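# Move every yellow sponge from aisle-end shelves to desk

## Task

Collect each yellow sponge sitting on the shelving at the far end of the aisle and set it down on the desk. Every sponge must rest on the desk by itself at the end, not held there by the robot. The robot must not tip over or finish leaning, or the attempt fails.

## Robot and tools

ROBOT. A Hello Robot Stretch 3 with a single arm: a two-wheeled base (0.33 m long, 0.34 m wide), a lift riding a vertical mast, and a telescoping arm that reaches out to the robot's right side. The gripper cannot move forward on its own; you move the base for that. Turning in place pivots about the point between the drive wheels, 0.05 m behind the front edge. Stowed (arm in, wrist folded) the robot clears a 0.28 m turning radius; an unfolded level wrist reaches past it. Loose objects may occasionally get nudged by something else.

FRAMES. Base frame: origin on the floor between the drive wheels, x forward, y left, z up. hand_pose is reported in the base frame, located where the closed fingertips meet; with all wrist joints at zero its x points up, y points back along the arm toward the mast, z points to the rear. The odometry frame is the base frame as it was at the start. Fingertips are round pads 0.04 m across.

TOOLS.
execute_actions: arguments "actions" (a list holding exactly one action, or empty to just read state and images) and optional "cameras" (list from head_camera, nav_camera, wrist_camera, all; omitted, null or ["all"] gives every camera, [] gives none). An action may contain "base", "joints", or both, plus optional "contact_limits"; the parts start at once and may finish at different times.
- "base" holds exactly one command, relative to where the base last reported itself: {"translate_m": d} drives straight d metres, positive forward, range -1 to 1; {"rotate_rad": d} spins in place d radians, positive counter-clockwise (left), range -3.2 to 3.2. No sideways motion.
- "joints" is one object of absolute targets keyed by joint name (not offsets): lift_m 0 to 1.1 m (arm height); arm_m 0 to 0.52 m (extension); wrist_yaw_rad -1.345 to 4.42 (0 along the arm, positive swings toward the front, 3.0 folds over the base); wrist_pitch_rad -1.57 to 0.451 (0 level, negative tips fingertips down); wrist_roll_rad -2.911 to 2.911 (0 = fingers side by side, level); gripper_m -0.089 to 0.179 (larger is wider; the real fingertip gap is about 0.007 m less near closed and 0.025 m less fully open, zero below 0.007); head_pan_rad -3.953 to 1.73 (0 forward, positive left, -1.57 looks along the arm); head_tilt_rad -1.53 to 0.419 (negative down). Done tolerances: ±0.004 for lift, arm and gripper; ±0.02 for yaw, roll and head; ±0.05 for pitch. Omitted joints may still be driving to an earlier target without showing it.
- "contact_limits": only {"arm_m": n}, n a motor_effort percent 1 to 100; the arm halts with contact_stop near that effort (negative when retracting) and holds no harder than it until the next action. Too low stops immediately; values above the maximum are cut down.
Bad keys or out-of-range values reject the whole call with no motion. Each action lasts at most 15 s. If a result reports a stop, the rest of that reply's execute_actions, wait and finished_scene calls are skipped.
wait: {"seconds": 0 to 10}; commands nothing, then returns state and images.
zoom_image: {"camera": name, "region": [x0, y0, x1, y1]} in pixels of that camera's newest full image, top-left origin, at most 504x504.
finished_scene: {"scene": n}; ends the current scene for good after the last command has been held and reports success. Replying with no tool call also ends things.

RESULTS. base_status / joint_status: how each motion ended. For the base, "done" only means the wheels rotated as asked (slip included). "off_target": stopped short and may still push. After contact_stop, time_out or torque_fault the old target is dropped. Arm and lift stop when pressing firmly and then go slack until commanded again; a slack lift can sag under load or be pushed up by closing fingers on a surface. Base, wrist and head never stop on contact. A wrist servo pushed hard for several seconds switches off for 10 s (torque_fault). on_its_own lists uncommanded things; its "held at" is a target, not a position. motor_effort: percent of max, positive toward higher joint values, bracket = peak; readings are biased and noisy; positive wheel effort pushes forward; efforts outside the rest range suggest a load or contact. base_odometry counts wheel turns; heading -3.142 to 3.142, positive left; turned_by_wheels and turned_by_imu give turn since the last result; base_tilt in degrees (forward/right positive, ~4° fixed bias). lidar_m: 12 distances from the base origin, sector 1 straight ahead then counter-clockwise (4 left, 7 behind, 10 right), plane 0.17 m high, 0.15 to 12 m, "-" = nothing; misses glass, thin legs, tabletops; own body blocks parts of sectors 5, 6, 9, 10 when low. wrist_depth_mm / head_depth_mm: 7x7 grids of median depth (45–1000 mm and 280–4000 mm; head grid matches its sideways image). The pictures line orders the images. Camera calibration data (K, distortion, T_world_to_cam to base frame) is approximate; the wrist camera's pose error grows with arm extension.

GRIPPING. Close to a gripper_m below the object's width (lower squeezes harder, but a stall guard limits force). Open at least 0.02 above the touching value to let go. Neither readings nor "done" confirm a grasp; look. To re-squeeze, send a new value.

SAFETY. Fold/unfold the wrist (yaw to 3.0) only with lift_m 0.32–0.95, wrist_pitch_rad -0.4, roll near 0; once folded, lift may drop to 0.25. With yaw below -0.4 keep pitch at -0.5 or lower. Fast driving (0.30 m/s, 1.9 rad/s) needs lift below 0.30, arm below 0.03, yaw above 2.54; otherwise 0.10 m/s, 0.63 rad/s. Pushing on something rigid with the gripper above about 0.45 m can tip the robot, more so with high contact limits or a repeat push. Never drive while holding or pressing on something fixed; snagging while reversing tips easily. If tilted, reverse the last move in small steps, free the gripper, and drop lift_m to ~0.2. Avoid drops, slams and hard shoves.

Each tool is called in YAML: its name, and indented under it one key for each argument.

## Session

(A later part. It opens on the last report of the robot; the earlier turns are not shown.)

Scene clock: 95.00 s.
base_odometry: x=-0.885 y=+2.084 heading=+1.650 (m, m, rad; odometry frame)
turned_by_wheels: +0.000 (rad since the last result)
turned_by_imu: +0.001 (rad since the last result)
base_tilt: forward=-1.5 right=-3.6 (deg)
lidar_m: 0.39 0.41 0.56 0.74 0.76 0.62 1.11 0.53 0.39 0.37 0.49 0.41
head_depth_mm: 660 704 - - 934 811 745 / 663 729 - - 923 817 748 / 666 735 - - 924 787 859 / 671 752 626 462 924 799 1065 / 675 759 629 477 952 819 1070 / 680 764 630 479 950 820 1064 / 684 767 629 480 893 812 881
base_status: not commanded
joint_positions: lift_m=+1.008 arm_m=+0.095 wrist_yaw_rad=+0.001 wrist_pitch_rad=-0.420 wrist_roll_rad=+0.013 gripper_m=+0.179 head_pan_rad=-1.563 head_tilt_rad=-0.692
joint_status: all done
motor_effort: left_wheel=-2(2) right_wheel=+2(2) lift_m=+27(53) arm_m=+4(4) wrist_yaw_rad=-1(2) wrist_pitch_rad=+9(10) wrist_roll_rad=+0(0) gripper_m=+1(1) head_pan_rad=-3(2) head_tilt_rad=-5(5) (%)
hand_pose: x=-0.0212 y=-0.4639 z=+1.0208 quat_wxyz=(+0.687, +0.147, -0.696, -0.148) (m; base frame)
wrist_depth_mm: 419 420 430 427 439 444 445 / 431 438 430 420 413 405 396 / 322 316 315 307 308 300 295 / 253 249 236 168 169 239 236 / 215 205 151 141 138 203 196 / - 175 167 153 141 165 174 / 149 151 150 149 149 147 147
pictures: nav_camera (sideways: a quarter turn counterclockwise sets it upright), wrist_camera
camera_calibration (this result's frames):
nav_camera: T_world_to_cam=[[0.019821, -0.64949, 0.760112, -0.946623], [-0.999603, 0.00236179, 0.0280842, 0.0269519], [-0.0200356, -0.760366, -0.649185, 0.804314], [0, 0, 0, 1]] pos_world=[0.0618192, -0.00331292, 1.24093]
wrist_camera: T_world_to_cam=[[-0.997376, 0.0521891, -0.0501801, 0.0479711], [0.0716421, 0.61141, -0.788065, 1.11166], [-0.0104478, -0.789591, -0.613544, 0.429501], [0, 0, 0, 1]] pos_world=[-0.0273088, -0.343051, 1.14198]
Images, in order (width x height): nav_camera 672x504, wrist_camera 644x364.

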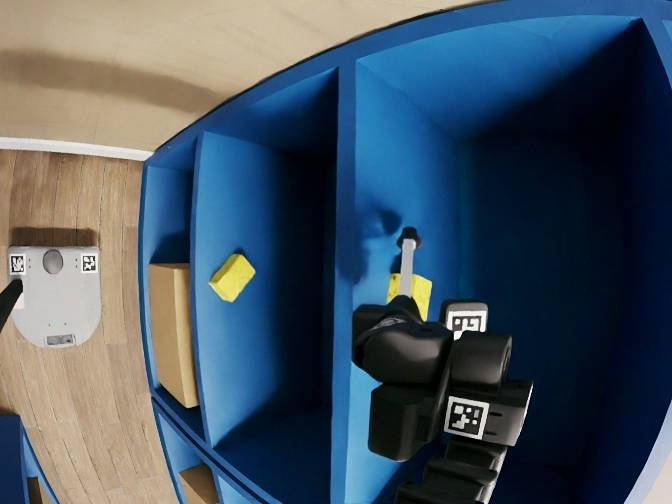

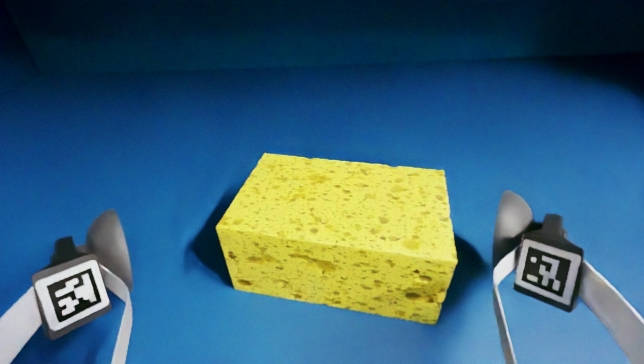

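execute_actions:
  actions:
    - {"base":{"translate_m":-0.01},"joints":{"arm_m":0.105}}
  cameras: []

execute_actions:
  actions:
    - {"joints":{"gripper_m":0.04}}
  cameras: ["wrist_camera"]

execute_actions:
  actions:
    - {"joints":{"lift_m":1.04}}
  cameras: ["wrist_camera"]

Scene clock: 103.30 s.
base_odometry: x=-0.884 y=+2.074 heading=+1.649 (m, m, rad; odometry frame)
turned_by_wheels: +0.000 (rad since the last result)
turned_by_imu: +0.001 (rad since the last result)
base_tilt: forward=-1.3 right=-3.5 (deg)
lidar_m: 0.40 0.42 0.58 0.74 0.77 0.61 1.11 0.53 0.39 0.37 0.50 0.42
head_depth_mm: 659 - - - 945 815 746 / 664 729 - - 934 817 747 / 666 735 - - 937 799 863 / 672 754 626 462 925 788 911 / 676 757 641 478 951 819 1066 / 679 763 628 479 951 820 1071 / 684 766 631 480 901 820 906
base_status: done
joint_positions: lift_m=+1.008 arm_m=+0.105 wrist_yaw_rad=+0.001 wrist_pitch_rad=-0.420 wrist_roll_rad=+0.013 gripper_m=+0.179 head_pan_rad=-1.563 head_tilt_rad=-0.692
joint_status: all done
motor_effort: left_wheel=-1(7) right_wheel=+2(4) lift_m=+28(28) arm_m=+3(6) wrist_yaw_rad=-2(1) wrist_pitch_rad=+9(10) wrist_roll_rad=+0(0) gripper_m=+0(0) head_pan_rad=-4(2) head_tilt_rad=-6(4) (%)
hand_pose: x=-0.0212 y=-0.4739 z=+1.0208 quat_wxyz=(+0.687, +0.147, -0.696, -0.148) (m; base frame)
wrist_depth_mm: 409 411 412 421 427 430 435 / 435 437 420 423 409 404 400 / 322 317 311 309 306 304 296 / 252 250 238 168 233 239 235 / 213 206 140 140 143 205 197 / - 174 148 132 126 165 172 / 148 152 150 146 143 148 147
pictures: none
No camera images: the call's "cameras" was empty. Leave "cameras" out to get every camera's image.

Scene clock: 105.17 s.
base_odometry: x=-0.884 y=+2.074 heading=+1.649 (m, m, rad; odometry frame)
turned_by_wheels: +0.000 (rad since the last result)
turned_by_imu: +0.000 (rad since the last result)
base_tilt: forward=-1.4 right=-3.6 (deg)
lidar_m: 0.40 0.42 0.57 0.74 0.77 0.61 1.11 0.53 0.39 0.37 0.50 0.42
head_depth_mm: 659 - - - 946 816 745 / 665 728 - - 936 816 747 / 666 734 - - 933 797 858 / 671 751 627 461 926 788 912 / 676 759 628 478 949 819 1067 / 679 763 629 479 949 820 1066 / 685 768 629 480 905 821 905
base_status: not commanded
joint_positions: lift_m=+1.008 arm_m=+0.105 wrist_yaw_rad=+0.001 wrist_pitch_rad=-0.418 wrist_roll_rad=+0.013 gripper_m=+0.042 head_pan_rad=-1.563 head_tilt_rad=-0.692
joint_status: all done
motor_effort: left_wheel=-2(1) right_wheel=+2(1) lift_m=+28(28) arm_m=+5(3) wrist_yaw_rad=-1(1) wrist_pitch_rad=+9(10) wrist_roll_rad=+0(0) gripper_m=-40(98) head_pan_rad=-4(2) head_tilt_rad=-5(5) (%)
hand_pose: x=-0.0212 y=-0.4740 z=+1.0210 quat_wxyz=(+0.687, +0.147, -0.696, -0.148) (m; base frame)
wrist_depth_mm: 408 416 417 421 426 431 438 / 430 433 425 415 415 409 401 / 320 321 314 309 305 301 298 / 252 251 200 167 241 239 237 / 207 211 139 138 138 198 197 / 176 - 143 130 125 169 168 / - 152 151 146 142 148 147
pictures: wrist_camera
camera_calibration (this result's frames):
wrist_camera: T_world_to_cam=[[-0.997376, 0.0521301, -0.0502402, 0.0485473], [0.0716416, 0.61052, -0.788754, 1.11834], [-0.0104451, -0.790283, -0.612653, 0.420409], [0, 0, 0, 1]] pos_world=[-0.0273085, -0.353058, 1.1421]
Images, in order (width x height): wrist_camera 644x364.

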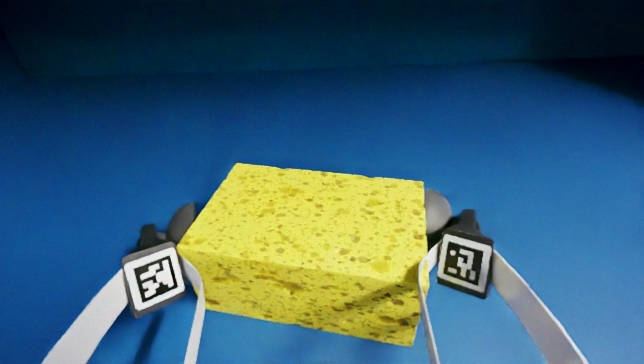

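Scene clock: 106.27 s.
base_odometry: x=-0.884 y=+2.074 heading=+1.649 (m, m, rad; odometry frame)
turned_by_wheels: +0.000 (rad since the last result)
turned_by_imu: +0.000 (rad since the last result)
base_tilt: forward=-1.2 right=-3.7 (deg)
lidar_m: 0.40 0.42 0.57 0.74 0.76 0.61 1.11 0.53 0.39 0.37 0.50 0.42
head_depth_mm: 645 - - 446 921 815 747 / 657 - - - 924 818 748 / 667 - - 446 923 798 860 / 672 751 657 478 925 787 912 / 677 758 627 478 951 819 1066 / 680 763 629 479 952 817 1064 / 685 768 631 480 904 821 903
base_status: not commanded
joint_positions: lift_m=+1.040 arm_m=+0.105 wrist_yaw_rad=+0.001 wrist_pitch_rad=-0.418 wrist_roll_rad=+0.013 gripper_m=+0.046 head_pan_rad=-1.563 head_tilt_rad=-0.692
joint_status: all done
on_its_own: gripper_m is held at +0.044, not at your +0.040, by its stall guard, which is still easing
motor_effort: left_wheel=-2(1) right_wheel=+2(2) lift_m=+59(60) arm_m=+4(4) wrist_yaw_rad=-1(1) wrist_pitch_rad=+9(9) wrist_roll_rad=+0(0) gripper_m=-38(40) head_pan_rad=-2(2) head_tilt_rad=-5(5) (%)
hand_pose: x=-0.0212 y=-0.4740 z=+1.0521 quat_wxyz=(+0.687, +0.147, -0.696, -0.148) (m; base frame)
wrist_depth_mm: 406 409 416 423 424 423 434 / 441 454 460 457 454 466 463 / 388 385 379 379 373 367 364 / 311 303 225 167 294 290 287 / 253 258 140 138 138 240 238 / 213 - 143 130 125 205 205 / 190 183 182 173 173 180 178
pictures: wrist_camera
camera_calibration (this result's frames):
wrist_camera: T_world_to_cam=[[-0.997376, 0.0521303, -0.0502404, 0.0501071], [0.0716419, 0.61052, -0.788754, 1.14282], [-0.0104452, -0.790283, -0.612653, 0.439424], [0, 0, 0, 1]] pos_world=[-0.0273086, -0.35306, 1.17314]
Images, in order (width x height): wrist_camera 644x364.

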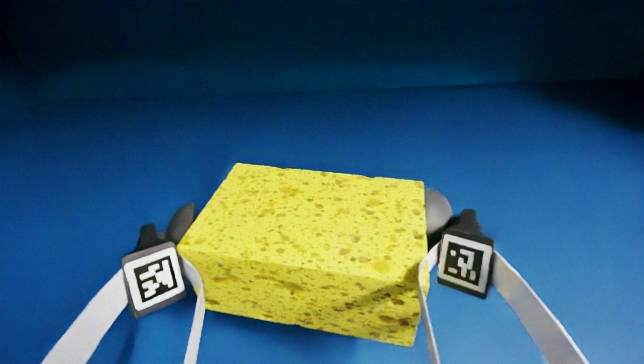

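execute_actions:
  actions:
    - {"joints":{"arm_m":0,"wrist_yaw_rad":1.5,"gripper_m":0.06,"head_pan_rad":-3.14,"head_tilt_rad":-0.9}}
  cameras: ["wrist_camera"]

execute_actions:
  actions:
    - {"base":{"translate_m":-0.6},"joints":{"lift_m":0.4}}
  cameras: []

execute_actions:
  actions:
    - {"joints":{"lift_m":0.28,"wrist_yaw_rad":2.6}}

Scene clock: 115.50 s.
base_odometry: x=-0.884 y=+2.074 heading=+1.649 (m, m, rad; odometry frame)
turned_by_wheels: +0.000 (rad since the last result)
turned_by_imu: +0.002 (rad since the last result)
base_tilt: forward=-1.4 right=-3.5 (deg)
lidar_m: 0.40 0.42 0.57 0.74 0.77 0.61 1.11 0.53 0.39 0.37 0.50 0.42
head_depth_mm: - - - - 1066 1240 1124 / - - - - 1392 1263 1124 / - - - - 1445 1265 1164 / - - - - 1443 1266 1174 / - - - - 1446 1271 1153 / - - - - 1394 1250 1134 / - - - 933 1002 1018 1035
base_status: not commanded
joint_positions: lift_m=+1.040 arm_m=+0.000 wrist_yaw_rad=+1.498 wrist_pitch_rad=-0.418 wrist_roll_rad=+0.013 gripper_m=+0.068 head_pan_rad=-3.133 head_tilt_rad=-0.889
joint_status: gripper_m off_target (ended at +0.068, target +0.060); the others done
on_its_own: gripper_m is held at +0.067, not at your +0.060, by its stall guard, which is still easing
motor_effort: left_wheel=-1(2) right_wheel=+2(2) lift_m=+59(59) arm_m=-4(5) wrist_yaw_rad=+2(3) wrist_pitch_rad=+9(9) wrist_roll_rad=+0(0) gripper_m=-26(88) head_pan_rad=-3(35) head_tilt_rad=-6(25) (%)
hand_pose: x=+0.2024 y=-0.1617 z=+1.0521 quat_wxyz=(+0.604, +0.581, -0.410, +0.359) (m; base frame)
wrist_depth_mm: 275 281 291 295 308 295 274 / 298 305 314 327 336 304 304 / 329 340 348 364 374 332 331 / 357 373 366 167 405 318 290 / 401 410 140 138 137 412 245 / 451 - 146 131 125 497 225 / 518 572 591 628 559 616 605
pictures: wrist_camera
camera_calibration (this result's frames):
wrist_camera: T_world_to_cam=[[-0.125876, -0.990773, -0.050235, -0.0881866], [-0.603535, 0.11667, -0.788754, 0.992912], [0.787338, -0.0689668, -0.612653, 0.643765], [0, 0, 0, 1]] pos_world=[0.0812961, -0.158818, 1.17314]
Images, in order (width x height): wrist_camera 644x364.

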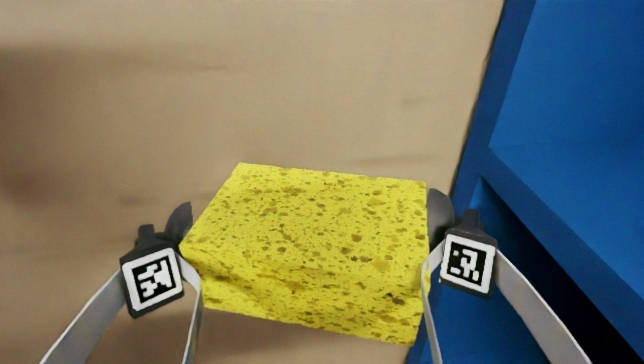

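Scene clock: 122.73 s.
base_odometry: x=-0.837 y=+1.475 heading=+1.649 (m, m, rad; odometry frame)
turned_by_wheels: +0.000 (rad since the last result)
turned_by_imu: +0.003 (rad since the last result)
base_tilt: forward=-1.4 right=-3.5 (deg)
lidar_m: 1.00 1.04 0.77 0.26 0.35 0.40 3.33 0.52 0.49 0.35 0.36 0.53
head_depth_mm: 3232 2451 1067 1039 1049 992 903 / 3063 2459 1989 1674 1408 1263 - / 3232 2483 1994 1672 1443 1295 - / 3243 2475 1991 1676 1445 1272 - / 3254 2494 2008 1675 1449 1269 1164 / 3151 2509 2026 1382 1370 1252 1152 / 3292 940 967 965 1056 1050 1084
base_status: done
joint_positions: lift_m=+0.400 arm_m=+0.000 wrist_yaw_rad=+1.498 wrist_pitch_rad=-0.418 wrist_roll_rad=+0.013 gripper_m=+0.075 head_pan_rad=-3.133 head_tilt_rad=-0.889
joint_status: all done
on_its_own: gripper_m is held at +0.074, not at your +0.060, by its stall guard, which is not easing now
motor_effort: left_wheel=-1(8) right_wheel=+2(3) lift_m=+28(53) arm_m=-3(4) wrist_yaw_rad=+3(3) wrist_pitch_rad=+9(9) wrist_roll_rad=+0(0) gripper_m=-23(27) head_pan_rad=-2(3) head_tilt_rad=-7(6) (%)
hand_pose: x=+0.2024 y=-0.1617 z=+0.4130 quat_wxyz=(+0.604, +0.581, -0.410, +0.359) (m; base frame)
wrist_depth_mm: 779 823 855 866 849 836 690 / 862 904 932 955 928 509 499 / 948 962 998 - 584 385 370 / 927 911 860 167 466 342 299 / 764 788 140 139 137 326 254 / 647 - 146 132 126 326 245 / 585 558 555 525 487 395 238
pictures: none
No camera images: the call's "cameras" was empty. Leave "cameras" out to get every camera's image.

Scene clock: 124.67 s.
base_odometry: x=-0.837 y=+1.475 heading=+1.649 (m, m, rad; odometry frame)
turned_by_wheels: +0.000 (rad since the last result)
turned_by_imu: +0.000 (rad since the last result)
base_tilt: forward=-1.4 right=-3.6 (deg)
lidar_m: 1.00 1.04 0.77 0.26 0.35 0.40 3.34 0.52 0.49 0.35 0.36 0.52
head_depth_mm: 3207 2428 1064 1040 1045 996 977 / 3060 2431 1984 1670 1405 1245 - / 3276 2467 1984 1676 1437 1275 - / 3268 2483 1996 1683 1449 1275 1184 / 3281 2493 2000 1680 1445 1270 1170 / 3168 2497 2006 1380 1367 1248 1139 / 3329 946 967 965 1059 1045 1085
base_status: not commanded
joint_positions: lift_m=+0.280 arm_m=+0.000 wrist_yaw_rad=+2.598 wrist_pitch_rad=-0.418 wrist_roll_rad=+0.013 gripper_m=+0.075 head_pan_rad=-3.133 head_tilt_rad=-0.889
joint_status: all done
on_its_own: gripper_m is held at +0.074, not at your +0.060, by its stall guard, which is not easing now
motor_effort: left_wheel=-2(1) right_wheel=+2(2) lift_m=+28(31) arm_m=-3(4) wrist_yaw_rad=+3(4) wrist_pitch_rad=+9(9) wrist_roll_rad=+0(0) gripper_m=-24(24) head_pan_rad=-2(1) head_tilt_rad=-7(7) (%)
hand_pose: x=+0.0948 y=+0.0467 z=+0.2930 quat_wxyz=(+0.327, +0.710, -0.046, +0.622) (m; base frame)
wrist_depth_mm: 244 669 761 899 - 952 782 / 597 698 834 976 - 951 782 / 655 311 824 869 873 875 789 / 582 352 646 167 671 667 670 / 476 469 140 139 137 565 542 / 409 - 145 132 126 475 481 / - - 423 402 397 413 420
pictures: head_camera (sideways: a quarter turn clockwise sets it upright), nav_camera (sideways: a quarter turn counterclockwise sets it upright), wrist_camera
camera_calibration (this result's frames):
head_camera: T_world_to_cam=[[0.76732, 0.0455258, -0.639646, 0.847131], [0.0691912, -0.997531, 0.0120043, -0.00796016], [-0.63752, -0.053469, -0.768576, 0.963025], [0, 0, 0, 1]] pos_world=[-0.0355218, 0.00498525, 1.28212]
nav_camera: T_world_to_cam=[[-0.785933, -0.0215953, 0.617935, -0.756432], [-0.00424915, 0.999555, 0.0295276, 0.0190084], [-0.618298, 0.020581, -0.785675, 0.985472], [0, 0, 0, 1]] pos_world=[0.0148911, -0.0556174, 1.24113]
wrist_camera: T_world_to_cam=[[0.825747, -0.561799, -0.0502319, -0.0436508], [-0.377857, -0.484861, -0.788755, 0.311683], [0.418766, 0.670293, -0.612652, 0.278229], [0, 0, 0, 1]] pos_world=[0.0373036, -0.0598947, 0.414106]
Images, in order (width x height): head_camera 896x504, nav_camera 672x504, wrist_camera 644x364.

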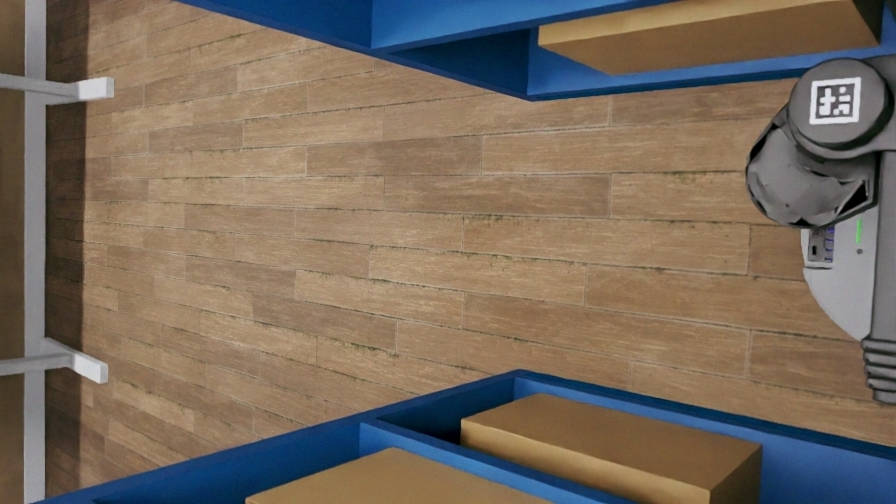

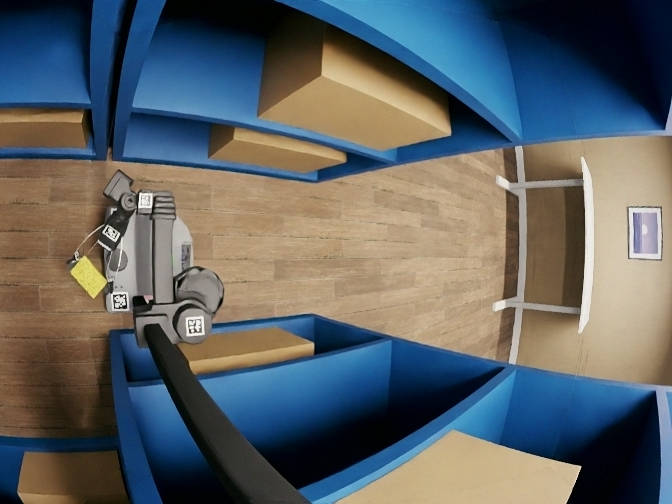

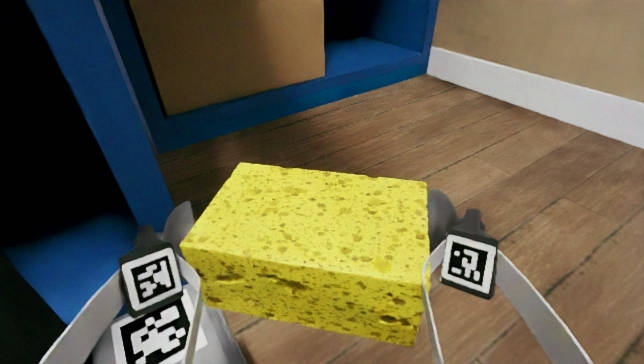

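execute_actions:
  actions:
    - {"base":{"translate_m":-1.0}}
  cameras: []

execute_actions:
  actions:
    - {"base":{"translate_m":-1.0}}
  cameras: []

execute_actions:
  actions:
    - {"base":{"rotate_rad":-1.57},"joints":{"head_pan_rad":-1.57,"head_tilt_rad":-0.6}}
  cameras: []

execute_actions:
  actions:
    - {"joints":{"lift_m":0.85,"wrist_yaw_rad":0}}

Scene clock: 139.27 s.
base_odometry: x=-0.758 y=+0.478 heading=+1.649 (m, m, rad; odometry frame)
turned_by_wheels: +0.000 (rad since the last result)
turned_by_imu: +0.003 (rad since the last result)
base_tilt: forward=-1.5 right=-3.5 (deg)
lidar_m: 1.04 0.46 0.30 0.51 1.92 2.64 2.36 2.44 1.99 0.48 0.37 0.52
head_depth_mm: 2454 2354 1986 1662 1440 1254 1125 / 2547 2452 1982 1670 1432 1263 - / 2552 2476 1992 1674 1448 1278 - / 2561 2489 1997 1680 1446 1266 1183 / 2576 2476 2008 1678 1447 1264 1168 / 2548 2424 2017 1689 1448 1278 1145 / 2595 2500 2015 1696 1458 1276 1137
base_status: done
joint_positions: lift_m=+0.280 arm_m=+0.000 wrist_yaw_rad=+2.598 wrist_pitch_rad=-0.418 wrist_roll_rad=+0.013 gripper_m=+0.075 head_pan_rad=-3.133 head_tilt_rad=-0.890
joint_status: not commanded
on_its_own: gripper_m is held at +0.074, not at your +0.060, by its stall guard, which is not easing now
motor_effort: left_wheel=-2(12) right_wheel=+2(6) lift_m=+28(28) arm_m=-4(3) wrist_yaw_rad=+2(3) wrist_pitch_rad=+9(9) wrist_roll_rad=+0(0) gripper_m=-24(23) head_pan_rad=-2(2) head_tilt_rad=-7(6) (%)
hand_pose: x=+0.0947 y=+0.0467 z=+0.2930 quat_wxyz=(+0.327, +0.710, -0.046, +0.622) (m; base frame)
wrist_depth_mm: - - 322 558 463 583 840 / - - 363 618 524 660 973 / 905 888 427 657 587 747 842 / 722 706 401 167 593 686 676 / 592 597 140 139 137 560 553 / 503 - 145 131 127 469 474 / - - 429 402 399 413 410
pictures: none
No camera images: the call's "cameras" was empty. Leave "cameras" out to get every camera's image.

Scene clock: 144.20 s.
base_odometry: x=-0.680 y=-0.518 heading=+1.649 (m, m, rad; odometry frame)
turned_by_wheels: +0.000 (rad since the last result)
turned_by_imu: +0.002 (rad since the last result)
base_tilt: forward=-1.3 right=-3.6 (deg)
lidar_m: 1.16 1.17 1.92 1.86 1.94 1.39 1.78 1.51 1.97 1.89 1.99 1.18
head_depth_mm: 948 1851 1927 1648 1434 1261 1126 / 952 1857 1978 1670 1442 1262 - / 957 1874 1986 1671 1441 1275 - / 961 1881 1995 1676 1449 1265 1184 / 965 1906 1994 1674 1444 1273 1164 / 973 1909 2013 1683 1452 1267 1144 / 980 1918 1910 1688 1459 1277 1136
base_status: done
joint_positions: lift_m=+0.280 arm_m=+0.000 wrist_yaw_rad=+2.598 wrist_pitch_rad=-0.418 wrist_roll_rad=+0.013 gripper_m=+0.075 head_pan_rad=-3.133 head_tilt_rad=-0.890
joint_status: not commanded
on_its_own: gripper_m is held at +0.074, not at your +0.060, by its stall guard, which is not easing now
motor_effort: left_wheel=-2(12) right_wheel=+2(5) lift_m=+28(28) arm_m=-3(4) wrist_yaw_rad=+3(2) wrist_pitch_rad=+9(9) wrist_roll_rad=+0(0) gripper_m=-24(23) head_pan_rad=-2(2) head_tilt_rad=-6(7) (%)
hand_pose: x=+0.0947 y=+0.0467 z=+0.2930 quat_wxyz=(+0.327, +0.710, -0.046, +0.622) (m; base frame)
wrist_depth_mm: - - - - - - 917 / - - - - - - - / 925 917 895 884 828 819 845 / 703 713 636 167 677 678 670 / 593 605 140 138 138 550 559 / 504 - 145 131 126 476 471 / - - 418 405 399 420 410
pictures: none
No camera images: the call's "cameras" was empty. Leave "cameras" out to get every camera's image.

Scene clock: 146.37 s.
base_odometry: x=-0.680 y=-0.518 heading=+0.079 (m, m, rad; odometry frame)
turned_by_wheels: -1.570 (rad since the last result)
turned_by_imu: -1.554 (rad since the last result)
base_tilt: forward=-1.4 right=-3.6 (deg)
lidar_m: 1.89 2.01 1.18 1.16 1.18 1.91 1.85 1.94 1.39 1.78 1.51 1.96
head_depth_mm: 1482 1430 1823 2011 1706 1479 1248 / 1497 1428 1836 2063 1805 1474 1248 / 1514 1431 1855 2055 1809 1480 1243 / 1517 1427 1870 2095 1800 1480 1249 / 1532 1445 1879 2100 1809 1474 1249 / 1541 1440 1909 2131 1810 1482 1250 / 1552 1445 1926 2086 1769 1473 1248
base_status: done
joint_positions: lift_m=+0.280 arm_m=+0.000 wrist_yaw_rad=+2.598 wrist_pitch_rad=-0.418 wrist_roll_rad=+0.013 gripper_m=+0.075 head_pan_rad=-1.577 head_tilt_rad=-0.606
joint_status: all done
on_its_own: gripper_m is held at +0.074, not at your +0.060, by its stall guard, which is not easing now
motor_effort: left_wheel=+3(14) right_wheel=-3(8) lift_m=+28(28) arm_m=-4(4) wrist_yaw_rad=+2(2) wrist_pitch_rad=+9(9) wrist_roll_rad=+0(0) gripper_m=-23(23) head_pan_rad=+2(34) head_tilt_rad=+3(28) (%)
hand_pose: x=+0.0947 y=+0.0467 z=+0.2930 quat_wxyz=(+0.327, +0.710, -0.046, +0.622) (m; base frame)
wrist_depth_mm: - - - - - - - / - - - - - - - / 941 895 918 880 866 867 846 / 716 706 639 168 691 674 675 / 587 607 140 139 137 550 554 / 496 - 145 132 126 474 471 / - - 423 407 400 412 413
pictures: none
No camera images: the call's "cameras" was empty. Leave "cameras" out to get every camera's image.

Scene clock: 152.37 s.
base_odometry: x=-0.680 y=-0.518 heading=+0.079 (m, m, rad; odometry frame)
turned_by_wheels: +0.000 (rad since the last result)
turned_by_imu: +0.001 (rad since the last result)
base_tilt: forward=-1.4 right=-3.6 (deg)
lidar_m: 1.89 2.01 1.18 1.16 1.18 1.91 1.85 1.94 1.39 1.78 1.52 1.96
head_depth_mm: 1490 1424 1836 2017 1704 1478 - / 1497 1431 1843 2081 1803 1434 - / 1513 1426 1862 2068 1812 501 - / 1524 1437 1871 2072 1809 515 1253 / 1529 1437 1892 2105 1802 1477 1250 / 1546 1436 1897 2123 1828 1472 1254 / 1550 1446 1920 2094 1754 1479 1249
base_status: not commanded
joint_positions: lift_m=+0.850 arm_m=+0.000 wrist_yaw_rad=+0.002 wrist_pitch_rad=-0.418 wrist_roll_rad=+0.013 gripper_m=+0.075 head_pan_rad=-1.577 head_tilt_rad=-0.606
joint_status: all done
on_its_own: gripper_m is held at +0.074, not at your +0.060, by its stall guard, which is not easing now
motor_effort: left_wheel=+3(3) right_wheel=-2(2) lift_m=+60(66) arm_m=-4(4) wrist_yaw_rad=-1(2) wrist_pitch_rad=+9(9) wrist_roll_rad=+0(0) gripper_m=-23(24) head_pan_rad=+4(3) head_tilt_rad=+3(4) (%)
hand_pose: x=-0.0211 y=-0.3696 z=+0.8621 quat_wxyz=(+0.687, +0.147, -0.696, -0.147) (m; base frame)
wrist_depth_mm: - - - - - - - / - - - - - - - / - - - - - - - / - - - 167 - - - / - - 140 139 137 - - / - - 148 131 126 - - / - - - 964 969 - 976
pictures: head_camera (sideways: a quarter turn clockwise sets it upright), nav_camera (sideways: a quarter turn counterclockwise sets it upright), wrist_camera
camera_calibration (this result's frames):
head_camera: T_world_to_cam=[[-0.0353668, 0.558627, -0.828664, 1.09838], [0.998459, 0.0552266, -0.00538362, 0.00900719], [0.0427569, -0.827578, -0.55972, 0.687214], [0, 0, 0, 1]] pos_world=[0.000469743, -0.0453593, 1.29488]
nav_camera: T_world_to_cam=[[0.0111277, -0.582213, 0.81296, -1.01546], [-0.999456, 0.0187555, 0.0271124, 0.0282131], [-0.0310326, -0.81282, -0.581688, 0.716575], [0, 0, 0, 1]] pos_world=[0.0617347, -0.00929696, 1.24159]
wrist_camera: T_world_to_cam=[[-0.997413, 0.0514174, -0.0502434, 0.0350169], [0.0712079, 0.610571, -0.788754, 0.929211], [-0.00987843, -0.79029, -0.612653, 0.405548], [0, 0, 0, 1]] pos_world=[-0.0272347, -0.248649, 0.983138]
Images, in order (width x height): head_camera 896x504, nav_camera 672x504, wrist_camera 644x364.

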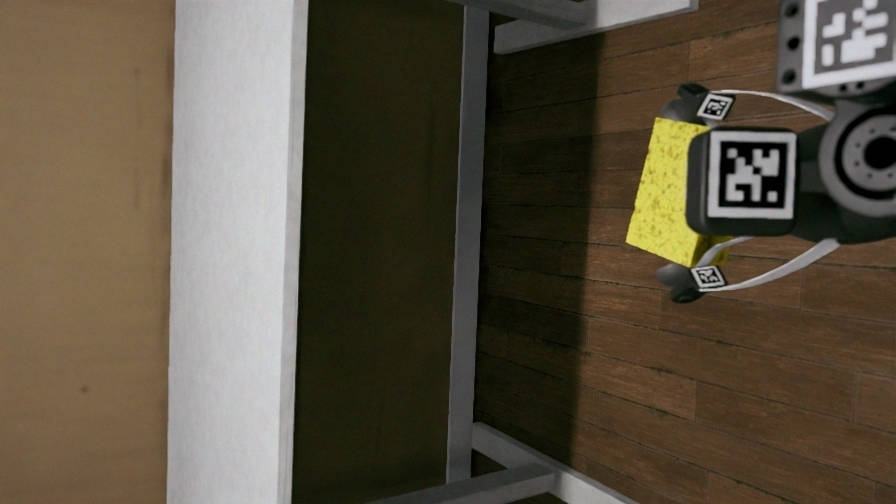

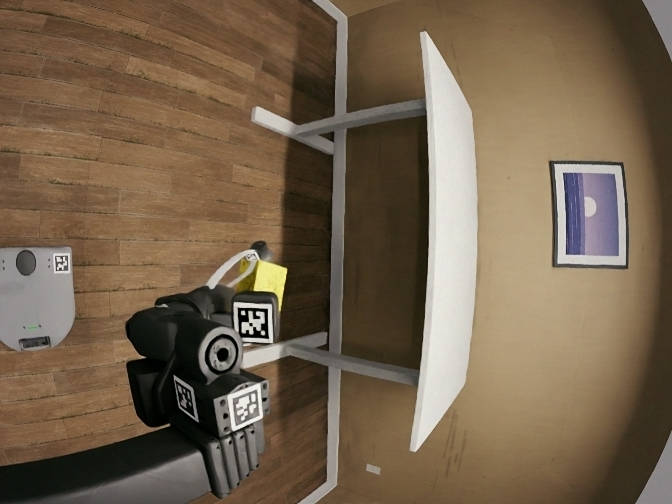

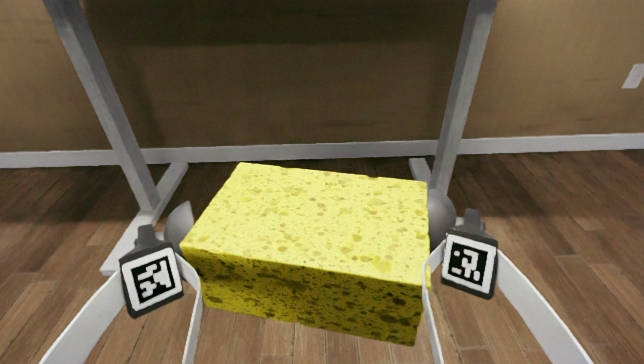

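execute_actions:
  actions:
    - {"base":{"rotate_rad":-0.6},"joints":{"lift_m":1.02,"wrist_yaw_rad":0.6}}
  cameras: []

execute_actions:
  actions:
    - {"base":{"translate_m":0.6},"joints":{"arm_m":0.3,"head_pan_rad":-1.2}}

Scene clock: 160.50 s.
base_odometry: x=-0.680 y=-0.518 heading=-0.521 (m, m, rad; odometry frame)
turned_by_wheels: -0.600 (rad since the last result)
turned_by_imu: -0.595 (rad since the last result)
base_tilt: forward=-1.4 right=-3.6 (deg)
lidar_m: 2.00 1.89 1.97 1.18 1.18 1.16 1.95 1.86 1.90 1.40 1.78 1.52
head_depth_mm: 2081 2261 2474 2533 - - - / 1960 2207 2501 - - - - / 1849 2060 2311 2425 - - 1199 / 1759 1891 2161 2350 - - 1221 / 1664 1437 1515 2161 - 1406 1254 / 1578 1442 1884 2069 365 1453 1247 / 1500 1444 1786 1974 368 1481 1251
base_status: done
joint_positions: lift_m=+1.020 arm_m=+0.000 wrist_yaw_rad=+0.598 wrist_pitch_rad=-0.418 wrist_roll_rad=+0.013 gripper_m=+0.075 head_pan_rad=-1.577 head_tilt_rad=-0.606
joint_status: all done
on_its_own: gripper_m is held at +0.074, not at your +0.060, by its stall guard, which is not easing now
motor_effort: left_wheel=+3(9) right_wheel=-3(7) lift_m=+59(61) arm_m=-3(4) wrist_yaw_rad=+3(4) wrist_pitch_rad=+9(9) wrist_roll_rad=+0(0) gripper_m=-23(23) head_pan_rad=+2(3) head_tilt_rad=+4(3) (%)
hand_pose: x=+0.1048 y=-0.3307 z=+1.0321 quat_wxyz=(+0.700, +0.345, -0.622, +0.061) (m; base frame)
wrist_depth_mm: 981 954 907 936 868 857 - / - - - - - - - / - - - - - - - / - - - 167 - - - / - - 140 139 137 - - / - - 146 132 126 - - / - - - - - - -
pictures: none
No camera images: the call's "cameras" was empty. Leave "cameras" out to get every camera's image.

Scene clock: 167.47 s.
base_odometry: x=-0.160 y=-0.817 heading=-0.521 (m, m, rad; odometry frame)
turned_by_wheels: +0.000 (rad since the last result)
turned_by_imu: +0.000 (rad since the last result)
base_tilt: forward=-1.3 right=-3.5 (deg)
lidar_m: 1.46 1.39 1.42 1.92 1.46 1.64 2.48 2.35 2.19 1.40 1.04 1.04
head_depth_mm: 1302 1383 910 1845 1805 1477 1247 / 1284 1359 858 1811 1804 1478 1247 / 1267 1331 859 1775 1809 1484 1248 / 1249 1314 859 1732 1798 1475 1248 / 1226 1310 862 1701 1821 1483 1250 / 1208 1292 862 1675 1783 1441 1249 / 1193 1271 861 1155 1646 1442 1244
base_status: done
joint_positions: lift_m=+1.020 arm_m=+0.300 wrist_yaw_rad=+0.599 wrist_pitch_rad=-0.418 wrist_roll_rad=+0.013 gripper_m=+0.075 head_pan_rad=-1.207 head_tilt_rad=-0.606
joint_status: all done
on_its_own: gripper_m is held at +0.074, not at your +0.060, by its stall guard, which is not easing now
motor_effort: left_wheel=+2(9) right_wheel=-3(4) lift_m=+59(59) arm_m=+4(2) wrist_yaw_rad=+2(3) wrist_pitch_rad=+9(9) wrist_roll_rad=+0(0) gripper_m=-23(24) head_pan_rad=+2(21) head_tilt_rad=+4(4) (%)
hand_pose: x=+0.1050 y=-0.6300 z=+1.0321 quat_wxyz=(+0.700, +0.345, -0.622, +0.061) (m; base frame)
wrist_depth_mm: 906 911 914 883 850 838 814 / 599 589 581 565 555 543 534 / 430 432 424 418 414 405 402 / 339 335 311 167 321 321 318 / 287 289 140 139 137 277 277 / - - 148 131 126 - - / - - - - - - -
pictures: head_camera (sideways: a quarter turn clockwise sets it upright), nav_camera (sideways: a quarter turn counterclockwise sets it upright), wrist_camera
camera_calibration (this result's frames):
head_camera: T_world_to_cam=[[-0.235015, 0.508019, -0.828664, 1.0996], [0.910893, 0.412607, -0.00538361, 0.00954133], [0.339178, -0.75609, -0.55972, 0.685406], [0, 0, 0, 1]] pos_world=[0.0172563, -0.044325, 1.29488]
nav_camera: T_world_to_cam=[[0.220947, -0.538775, 0.81296, -1.01674], [-0.93858, -0.343994, 0.0271124, 0.0278418], [0.265046, -0.769019, -0.581688, 0.714769], [0, 0, 0, 1]] pos_world=[0.0613309, 0.0114542, 1.24159]
wrist_camera: T_world_to_cam=[[-0.853892, -0.51802, -0.0502434, -0.191179], [-0.284244, 0.545044, -0.788754, 1.20937], [0.435975, -0.659229, -0.612653, 0.340888], [0, 0, 0, 1]] pos_world=[0.0318923, -0.533471, 1.15314]
Images, in order (width x height): head_camera 896x504, nav_camera 672x504, wrist_camera 644x364.

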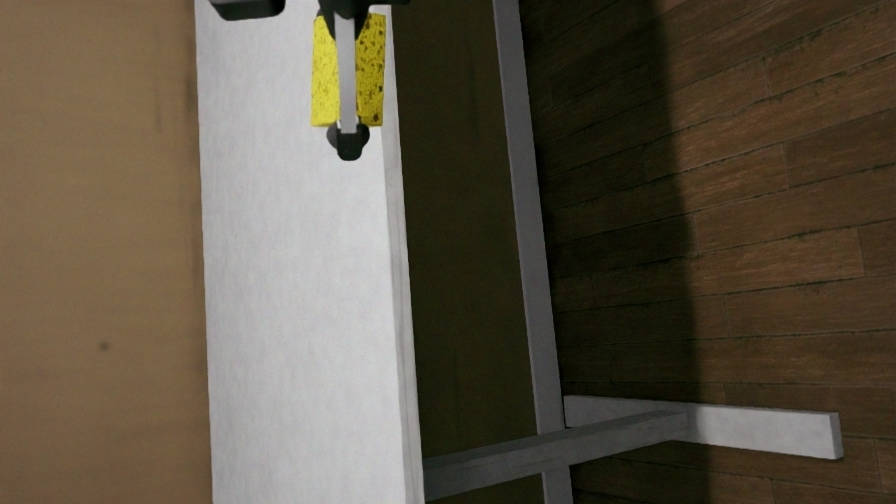

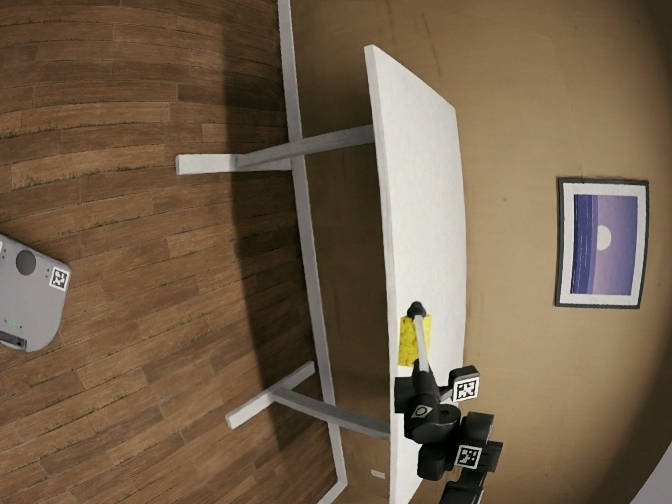

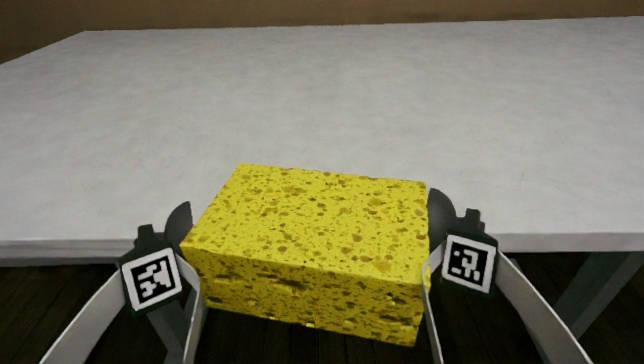

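execute_actions:
  actions:
    - {"joints":{"arm_m":0.52,"lift_m":1.0}}
  cameras: []

execute_actions:
  actions:
    - {"joints":{"lift_m":0.98}}
  cameras: ["wrist_camera","head_camera"]

Scene clock: 174.30 s.
base_odometry: x=-0.160 y=-0.817 heading=-0.521 (m, m, rad; odometry frame)
turned_by_wheels: +0.000 (rad since the last result)
turned_by_imu: +0.001 (rad since the last result)
base_tilt: forward=-1.3 right=-3.5 (deg)
lidar_m: 1.46 1.40 1.43 1.92 1.45 1.65 2.48 2.36 2.19 1.39 1.04 1.03
head_depth_mm: 1301 1377 790 1850 1803 1475 1245 / 1281 1357 812 1809 1810 1478 1246 / 1263 1338 860 1773 1817 1477 1247 / 1245 1309 860 1736 1802 1483 1245 / 1226 1302 859 1700 1812 1480 1254 / 1205 1292 862 1669 1780 1440 1249 / 1190 1278 862 1151 1653 1441 1243
base_status: not commanded
joint_positions: lift_m=+1.000 arm_m=+0.519 wrist_yaw_rad=+0.599 wrist_pitch_rad=-0.418 wrist_roll_rad=+0.013 gripper_m=+0.075 head_pan_rad=-1.207 head_tilt_rad=-0.606
joint_status: all done
on_its_own: gripper_m is held at +0.074, not at your +0.060, by its stall guard, which is not easing now
motor_effort: left_wheel=+3(3) right_wheel=-3(3) lift_m=+27(52) arm_m=+4(1) wrist_yaw_rad=+2(2) wrist_pitch_rad=+9(9) wrist_roll_rad=+0(0) gripper_m=-23(24) head_pan_rad=+3(3) head_tilt_rad=+4(3) (%)
hand_pose: x=+0.1050 y=-0.8494 z=+1.0130 quat_wxyz=(+0.700, +0.345, -0.622, +0.061) (m; base frame)
wrist_depth_mm: 734 729 754 739 732 744 743 / 543 530 516 512 505 493 475 / 393 391 382 374 370 367 359 / 302 303 277 167 290 289 287 / 250 258 140 138 138 241 239 / 214 - 148 131 126 202 202 / 191 184 183 172 172 180 179
pictures: none
No camera images: the call's "cameras" was empty. Leave "cameras" out to get every camera's image.

Scene clock: 175.23 s.
base_odometry: x=-0.160 y=-0.817 heading=-0.521 (m, m, rad; odometry frame)
turned_by_wheels: +0.000 (rad since the last result)
turned_by_imu: +0.000 (rad since the last result)
base_tilt: forward=-1.3 right=-3.3 (deg)
lidar_m: 1.46 1.40 1.42 1.92 1.46 1.65 2.49 2.36 2.19 1.39 1.03 1.04
head_depth_mm: 1303 1378 797 1856 1813 1474 1251 / 1285 1356 811 1809 1814 1471 1250 / 1258 1341 860 1772 1817 1478 1247 / 1245 1313 859 1732 1806 1475 1248 / 1224 1305 860 1693 1806 1482 1246 / 1207 1293 861 1666 1777 1441 1252 / 1190 1272 862 1150 1657 1440 1242
base_status: not commanded
joint_positions: lift_m=+0.980 arm_m=+0.519 wrist_yaw_rad=+0.599 wrist_pitch_rad=-0.418 wrist_roll_rad=+0.013 gripper_m=+0.075 head_pan_rad=-1.207 head_tilt_rad=-0.606
joint_status: all done
on_its_own: gripper_m is held at +0.074, not at your +0.060, by its stall guard, which is not easing now
motor_effort: left_wheel=+3(3) right_wheel=-3(3) lift_m=+28(26) arm_m=+4(5) wrist_yaw_rad=+2(1) wrist_pitch_rad=+9(9) wrist_roll_rad=+0(0) gripper_m=-24(23) head_pan_rad=+3(3) head_tilt_rad=+3(4) (%)
hand_pose: x=+0.1050 y=-0.8494 z=+0.9930 quat_wxyz=(+0.700, +0.345, -0.622, +0.061) (m; base frame)
wrist_depth_mm: 715 720 729 728 678 664 642 / 483 463 463 448 445 436 428 / 347 338 337 332 325 321 319 / 274 269 244 167 258 257 250 / 223 229 141 138 137 213 211 / 189 - 147 132 126 180 180 / 170 164 162 154 152 158 158
pictures: head_camera (sideways: a quarter turn clockwise sets it upright), wrist_camera
camera_calibration (this result's frames):
head_camera: T_world_to_cam=[[-0.235018, 0.508018, -0.828664, 1.0996], [0.910891, 0.412613, -0.00538362, 0.00954136], [0.339183, -0.756088, -0.55972, 0.685406], [0, 0, 0, 1]] pos_world=[0.0172566, -0.0443249, 1.29488]
wrist_camera: T_world_to_cam=[[-0.853879, -0.518042, -0.0502434, -0.306816], [-0.284258, 0.545037, -0.788754, 1.29816], [0.435992, -0.659218, -0.612653, 0.172329], [0, 0, 0, 1]] pos_world=[0.0318945, -0.752886, 1.11409]
Images, in order (width x height): head_camera 896x504, wrist_camera 644x364.

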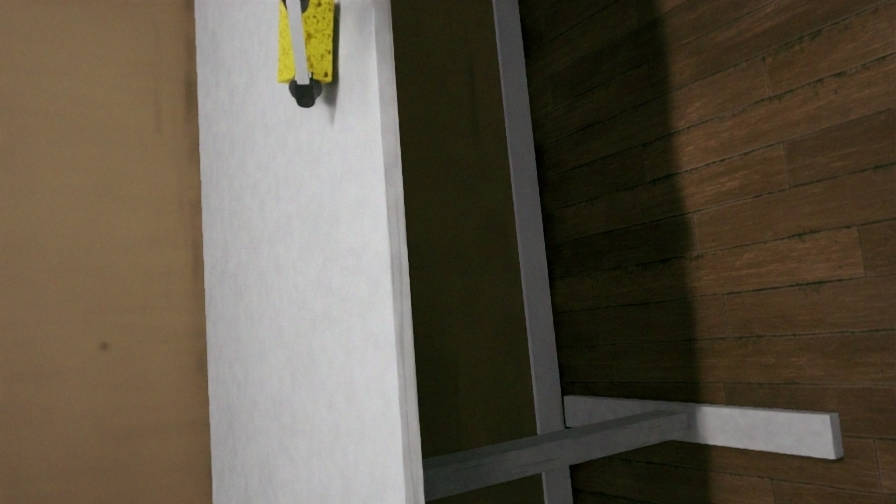

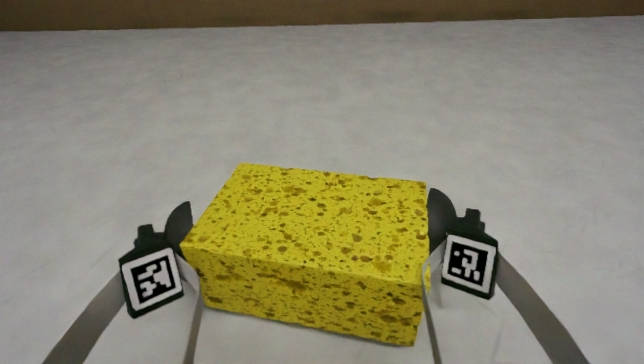

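execute_actions:
  actions:
    - {"joints":{"lift_m":0.97}}
  cameras: []

execute_actions:
  actions:
    - {"joints":{"gripper_m":0.16}}
  cameras: []

execute_actions:
  actions:
    - {"joints":{"lift_m":1.03}}
  cameras: []

execute_actions:
  actions:
    - {"base":{"translate_m":-0.2},"joints":{"arm_m":0.0,"gripper_m":0.04}}
  cameras: ["nav_camera"]

execute_actions:
  actions:
    - {"base":{"translate_m":-0.4},"joints":{"lift_m":0.28,"wrist_yaw_rad":2.6,"head_pan_rad":0,"head_tilt_rad":-0.6}}
  cameras: []

execute_actions:
  actions:
    - {"base":{"rotate_rad":2.17}}
  cameras: ["head_camera"]

Scene clock: 184.50 s.
base_odometry: x=-0.160 y=-0.817 heading=-0.521 (m, m, rad; odometry frame)
turned_by_wheels: +0.000 (rad since the last result)
turned_by_imu: +0.001 (rad since the last result)
base_tilt: forward=-1.6 right=-3.6 (deg)
lidar_m: 1.47 1.40 1.42 1.92 1.45 1.65 2.48 2.36 2.18 1.40 1.03 1.04
head_depth_mm: 1307 1384 791 1854 1806 1473 1248 / 1280 1361 859 1804 1807 1475 1250 / 1253 1335 859 1767 1814 1479 1250 / 1240 1314 858 1727 1812 1471 1248 / 1230 1304 862 1702 1807 1482 1250 / 1207 1289 860 1659 1778 1440 1253 / 1189 1274 864 1152 1650 1439 1242
base_status: not commanded
joint_positions: lift_m=+0.970 arm_m=+0.519 wrist_yaw_rad=+0.599 wrist_pitch_rad=-0.418 wrist_roll_rad=+0.013 gripper_m=+0.075 head_pan_rad=-1.207 head_tilt_rad=-0.606
joint_status: all done
on_its_own: gripper_m is held at +0.074, not at your +0.060, by its stall guard, which is not easing now
motor_effort: left_wheel=+3(3) right_wheel=-3(3) lift_m=+28(29) arm_m=+4(4) wrist_yaw_rad=+2(2) wrist_pitch_rad=+9(9) wrist_roll_rad=+0(0) gripper_m=-23(24) head_pan_rad=+2(3) head_tilt_rad=+3(4) (%)
hand_pose: x=+0.1050 y=-0.8494 z=+0.9830 quat_wxyz=(+0.700, +0.345, -0.622, +0.061) (m; base frame)
wrist_depth_mm: 709 706 659 648 644 619 596 / 446 450 432 422 409 405 398 / 323 319 312 308 306 304 298 / 254 252 232 167 242 238 235 / 209 214 140 138 137 199 198 / 178 - 147 132 126 168 170 / - 153 152 147 145 149 148
pictures: none
No camera images: the call's "cameras" was empty. Leave "cameras" out to get every camera's image.

Scene clock: 185.83 s.
base_odometry: x=-0.160 y=-0.817 heading=-0.521 (m, m, rad; odometry frame)
turned_by_wheels: +0.000 (rad since the last result)
turned_by_imu: +0.000 (rad since the last result)
base_tilt: forward=-1.4 right=-3.5 (deg)
lidar_m: 1.47 1.40 1.42 1.92 1.46 1.65 2.50 2.36 2.18 1.39 1.03 1.04
head_depth_mm: 1303 1384 793 1849 1806 1468 1249 / 1283 1356 811 1816 1809 1473 1246 / 1261 1339 861 1777 1796 1481 1248 / 1245 1319 860 1739 1807 1484 1251 / 1225 1307 858 1697 1808 1478 1246 / 1204 1301 861 1657 1782 1442 1249 / 1189 1271 863 1151 1652 1443 1247
base_status: not commanded
joint_positions: lift_m=+0.970 arm_m=+0.519 wrist_yaw_rad=+0.599 wrist_pitch_rad=-0.418 wrist_roll_rad=+0.013 gripper_m=+0.160 head_pan_rad=-1.207 head_tilt_rad=-0.606
joint_status: all done
motor_effort: left_wheel=+3(3) right_wheel=-3(3) lift_m=+28(28) arm_m=+4(4) wrist_yaw_rad=+2(2) wrist_pitch_rad=+9(9) wrist_roll_rad=+0(0) gripper_m=+1(98) head_pan_rad=+3(2) head_tilt_rad=+3(4) (%)
hand_pose: x=+0.1050 y=-0.8494 z=+0.9830 quat_wxyz=(+0.700, +0.345, -0.622, +0.061) (m; base frame)
wrist_depth_mm: 707 711 681 670 644 625 604 / 440 447 429 419 410 405 399 / 324 320 313 310 303 301 298 / 253 253 239 170 242 241 237 / 209 213 142 139 144 - 198 / 182 174 148 132 127 167 169 / 150 153 152 147 144 149 149
pictures: none
No camera images: the call's "cameras" was empty. Leave "cameras" out to get every camera's image.

Scene clock: 187.20 s.
base_odometry: x=-0.160 y=-0.817 heading=-0.521 (m, m, rad; odometry frame)
turned_by_wheels: +0.000 (rad since the last result)
turned_by_imu: +0.000 (rad since the last result)
base_tilt: forward=-1.3 right=-3.6 (deg)
lidar_m: 1.46 1.40 1.42 1.92 1.46 1.65 2.49 2.36 2.18 1.39 1.03 1.04
head_depth_mm: 1305 1388 790 1847 1809 1475 1246 / 1279 1354 813 1805 1814 1474 1248 / 1262 1339 858 1769 1808 1482 1252 / 1245 1309 860 1734 1805 1485 1251 / 1225 1309 861 1698 1808 1478 1249 / 1208 1292 863 1664 1778 1444 1251 / 1192 1275 862 1151 1649 1437 1241
base_status: not commanded
joint_positions: lift_m=+1.030 arm_m=+0.519 wrist_yaw_rad=+0.599 wrist_pitch_rad=-0.418 wrist_roll_rad=+0.013 gripper_m=+0.160 head_pan_rad=-1.207 head_tilt_rad=-0.606
joint_status: all done
motor_effort: left_wheel=+3(3) right_wheel=-3(3) lift_m=+59(65) arm_m=+4(5) wrist_yaw_rad=+1(1) wrist_pitch_rad=+9(9) wrist_roll_rad=+0(0) gripper_m=+1(0) head_pan_rad=+4(3) head_tilt_rad=+4(3) (%)
hand_pose: x=+0.1050 y=-0.8494 z=+1.0421 quat_wxyz=(+0.700, +0.345, -0.622, +0.061) (m; base frame)
wrist_depth_mm: 739 751 748 758 764 754 763 / 618 614 606 605 582 576 568 / 457 449 446 436 427 422 418 / 362 353 350 344 338 337 332 / 295 299 289 286 281 - 275 / 255 243 231 190 228 230 237 / 211 216 187 170 198 209 207
pictures: none
No camera images: the call's "cameras" was empty. Leave "cameras" out to get every camera's image.

Scene clock: 192.20 s.
base_odometry: x=-0.333 y=-0.717 heading=-0.520 (m, m, rad; odometry frame)
turned_by_wheels: +0.000 (rad since the last result)
turned_by_imu: +0.002 (rad since the last result)
base_tilt: forward=-1.4 right=-3.5 (deg)
lidar_m: 1.65 1.56 1.62 1.41 1.38 1.48 2.31 2.19 2.25 1.37 1.57 1.19
head_depth_mm: 1403 1430 968 - - - - / 1379 1428 968 - - 1401 1234 / 1362 1434 860 1907 1799 1474 1250 / 1339 1414 912 1866 1748 1478 1248 / 1321 1394 913 1820 1806 1478 1250 / 1299 1370 914 1793 1808 1485 1248 / 1281 1350 866 1759 1765 1475 1248
base_status: done
joint_positions: lift_m=+1.030 arm_m=+0.000 wrist_yaw_rad=+0.600 wrist_pitch_rad=-0.418 wrist_roll_rad=+0.013 gripper_m=+0.040 head_pan_rad=-1.207 head_tilt_rad=-0.606
joint_status: all done
motor_effort: left_wheel=+3(4) right_wheel=-2(8) lift_m=+59(59) arm_m=-4(6) wrist_yaw_rad=+1(2) wrist_pitch_rad=+9(9) wrist_roll_rad=+0(0) gripper_m=+0(97) head_pan_rad=+2(3) head_tilt_rad=+3(2) (%)
hand_pose: x=+0.1051 y=-0.3305 z=+1.0421 quat_wxyz=(+0.700, +0.345, -0.622, +0.061) (m; base frame)
wrist_depth_mm: - 969 986 957 934 900 849 / 640 637 616 599 642 622 606 / - - - - - - - / - - - - - - - / - - - - - - - / - - - - - - - / - - - - - - -
pictures: nav_camera (sideways: a quarter turn counterclockwise sets it upright)
camera_calibration (this result's frames):
nav_camera: T_world_to_cam=[[0.221054, -0.538721, 0.812967, -1.01675], [-0.93851, -0.344186, 0.0271122, 0.0278415], [0.265206, -0.768971, -0.581679, 0.714756], [0, 0, 0, 1]] pos_world=[0.0613288, 0.0114648, 1.24159]
Images, in order (width x height): nav_camera 672x504.

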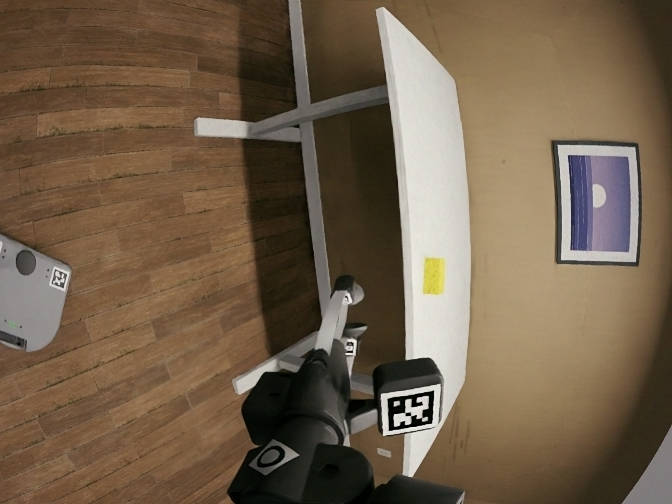

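Scene clock: 199.87 s.
base_odometry: x=-0.680 y=-0.519 heading=-0.520 (m, m, rad; odometry frame)
turned_by_wheels: +0.000 (rad since the last result)
turned_by_imu: +0.002 (rad since the last result)
base_tilt: forward=-1.3 right=-3.6 (deg)
lidar_m: 2.00 1.89 1.97 1.18 1.18 1.16 1.95 1.86 1.90 1.40 1.78 1.52
head_depth_mm: 2047 2194 2355 2319 1808 1478 1245 / 2115 2361 2614 2319 1807 1475 1246 / 1996 2244 2494 2320 1809 1473 1249 / 1893 2083 2337 2324 1806 1480 1249 / 1777 1962 2178 2282 1815 1480 1252 / 1681 1843 2043 2191 1817 1487 1251 / 1606 1749 1921 2091 1808 1479 1255
base_status: done
joint_positions: lift_m=+0.280 arm_m=+0.000 wrist_yaw_rad=+2.598 wrist_pitch_rad=-0.418 wrist_roll_rad=+0.013 gripper_m=+0.040 head_pan_rad=-0.007 head_tilt_rad=-0.606
joint_status: all done
motor_effort: left_wheel=+3(4) right_wheel=-2(7) lift_m=+28(50) arm_m=-3(4) wrist_yaw_rad=+2(3) wrist_pitch_rad=+9(9) wrist_roll_rad=+0(0) gripper_m=-1(0) head_pan_rad=+1(33) head_tilt_rad=+3(0) (%)
hand_pose: x=+0.0948 y=+0.0467 z=+0.2930 quat_wxyz=(+0.327, +0.710, -0.046, +0.622) (m; base frame)
wrist_depth_mm: - - - - - - - / - - - - - - - / 912 911 899 875 852 872 840 / 706 718 702 691 682 681 677 / 579 587 598 571 567 551 564 / 503 498 473 483 475 476 468 / - - 432 425 424 413 415
pictures: none
No camera images: the call's "cameras" was empty. Leave "cameras" out to get every camera's image.

Scene clock: 202.43 s.
base_odometry: x=-0.680 y=-0.519 heading=+1.650 (m, m, rad; odometry frame)
turned_by_wheels: +2.170 (rad since the last result)
turned_by_imu: +2.150 (rad since the last result)
base_tilt: forward=-1.4 right=-3.5 (deg)
lidar_m: 1.16 1.17 1.92 1.85 1.93 1.39 1.78 1.52 1.98 1.89 1.99 1.18
head_depth_mm: 1671 1548 1385 1326 1465 1477 1247 / 2469 2631 2150 2137 1758 1477 1245 / 2573 2841 3069 2334 1807 1467 1253 / 2574 2868 3080 2328 1793 1480 1250 / 1713 1943 2026 1918 1734 1476 1255 / 1241 1078 1186 1322 1523 1485 1252 / 947 1048 1176 1329 1542 1484 1252
base_status: done
joint_positions: lift_m=+0.280 arm_m=+0.000 wrist_yaw_rad=+2.598 wrist_pitch_rad=-0.418 wrist_roll_rad=+0.013 gripper_m=+0.040 head_pan_rad=-0.007 head_tilt_rad=-0.606
joint_status: not commanded
motor_effort: left_wheel=-2(10) right_wheel=+2(11) lift_m=+28(27) arm_m=-4(4) wrist_yaw_rad=+2(3) wrist_pitch_rad=+9(9) wrist_roll_rad=+0(0) gripper_m=-1(1) head_pan_rad=+3(4) head_tilt_rad=+3(4) (%)
hand_pose: x=+0.0947 y=+0.0467 z=+0.2930 quat_wxyz=(+0.327, +0.710, -0.046, +0.622) (m; base frame)
wrist_depth_mm: - - - - - - 888 / - - - - - - 987 / 930 914 901 888 862 871 831 / 712 736 696 688 680 691 674 / 595 593 599 568 568 567 555 / 498 494 473 487 470 476 479 / - - 442 426 418 419 411
pictures: head_camera (sideways: a quarter turn clockwise sets it upright)
camera_calibration (this result's frames):
head_camera: T_world_to_cam=[[-0.558532, -0.0349468, -0.828746, 1.10168], [-0.0544737, 0.998501, -0.00539263, 0.0154418], [0.827692, 0.0421329, -0.559599, 0.682268], [0, 0, 0, 1]] pos_world=[0.0514561, -0.00566445, 1.29489]
Images, in order (width x height): head_camera 896x504.

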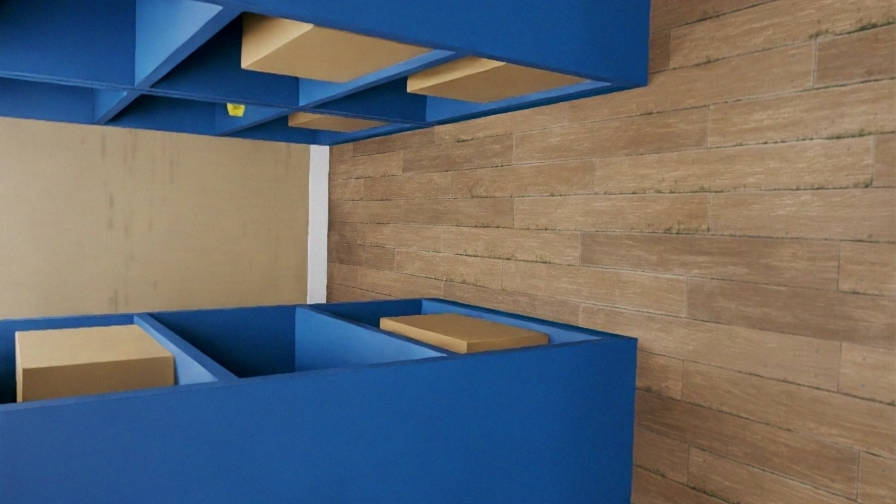

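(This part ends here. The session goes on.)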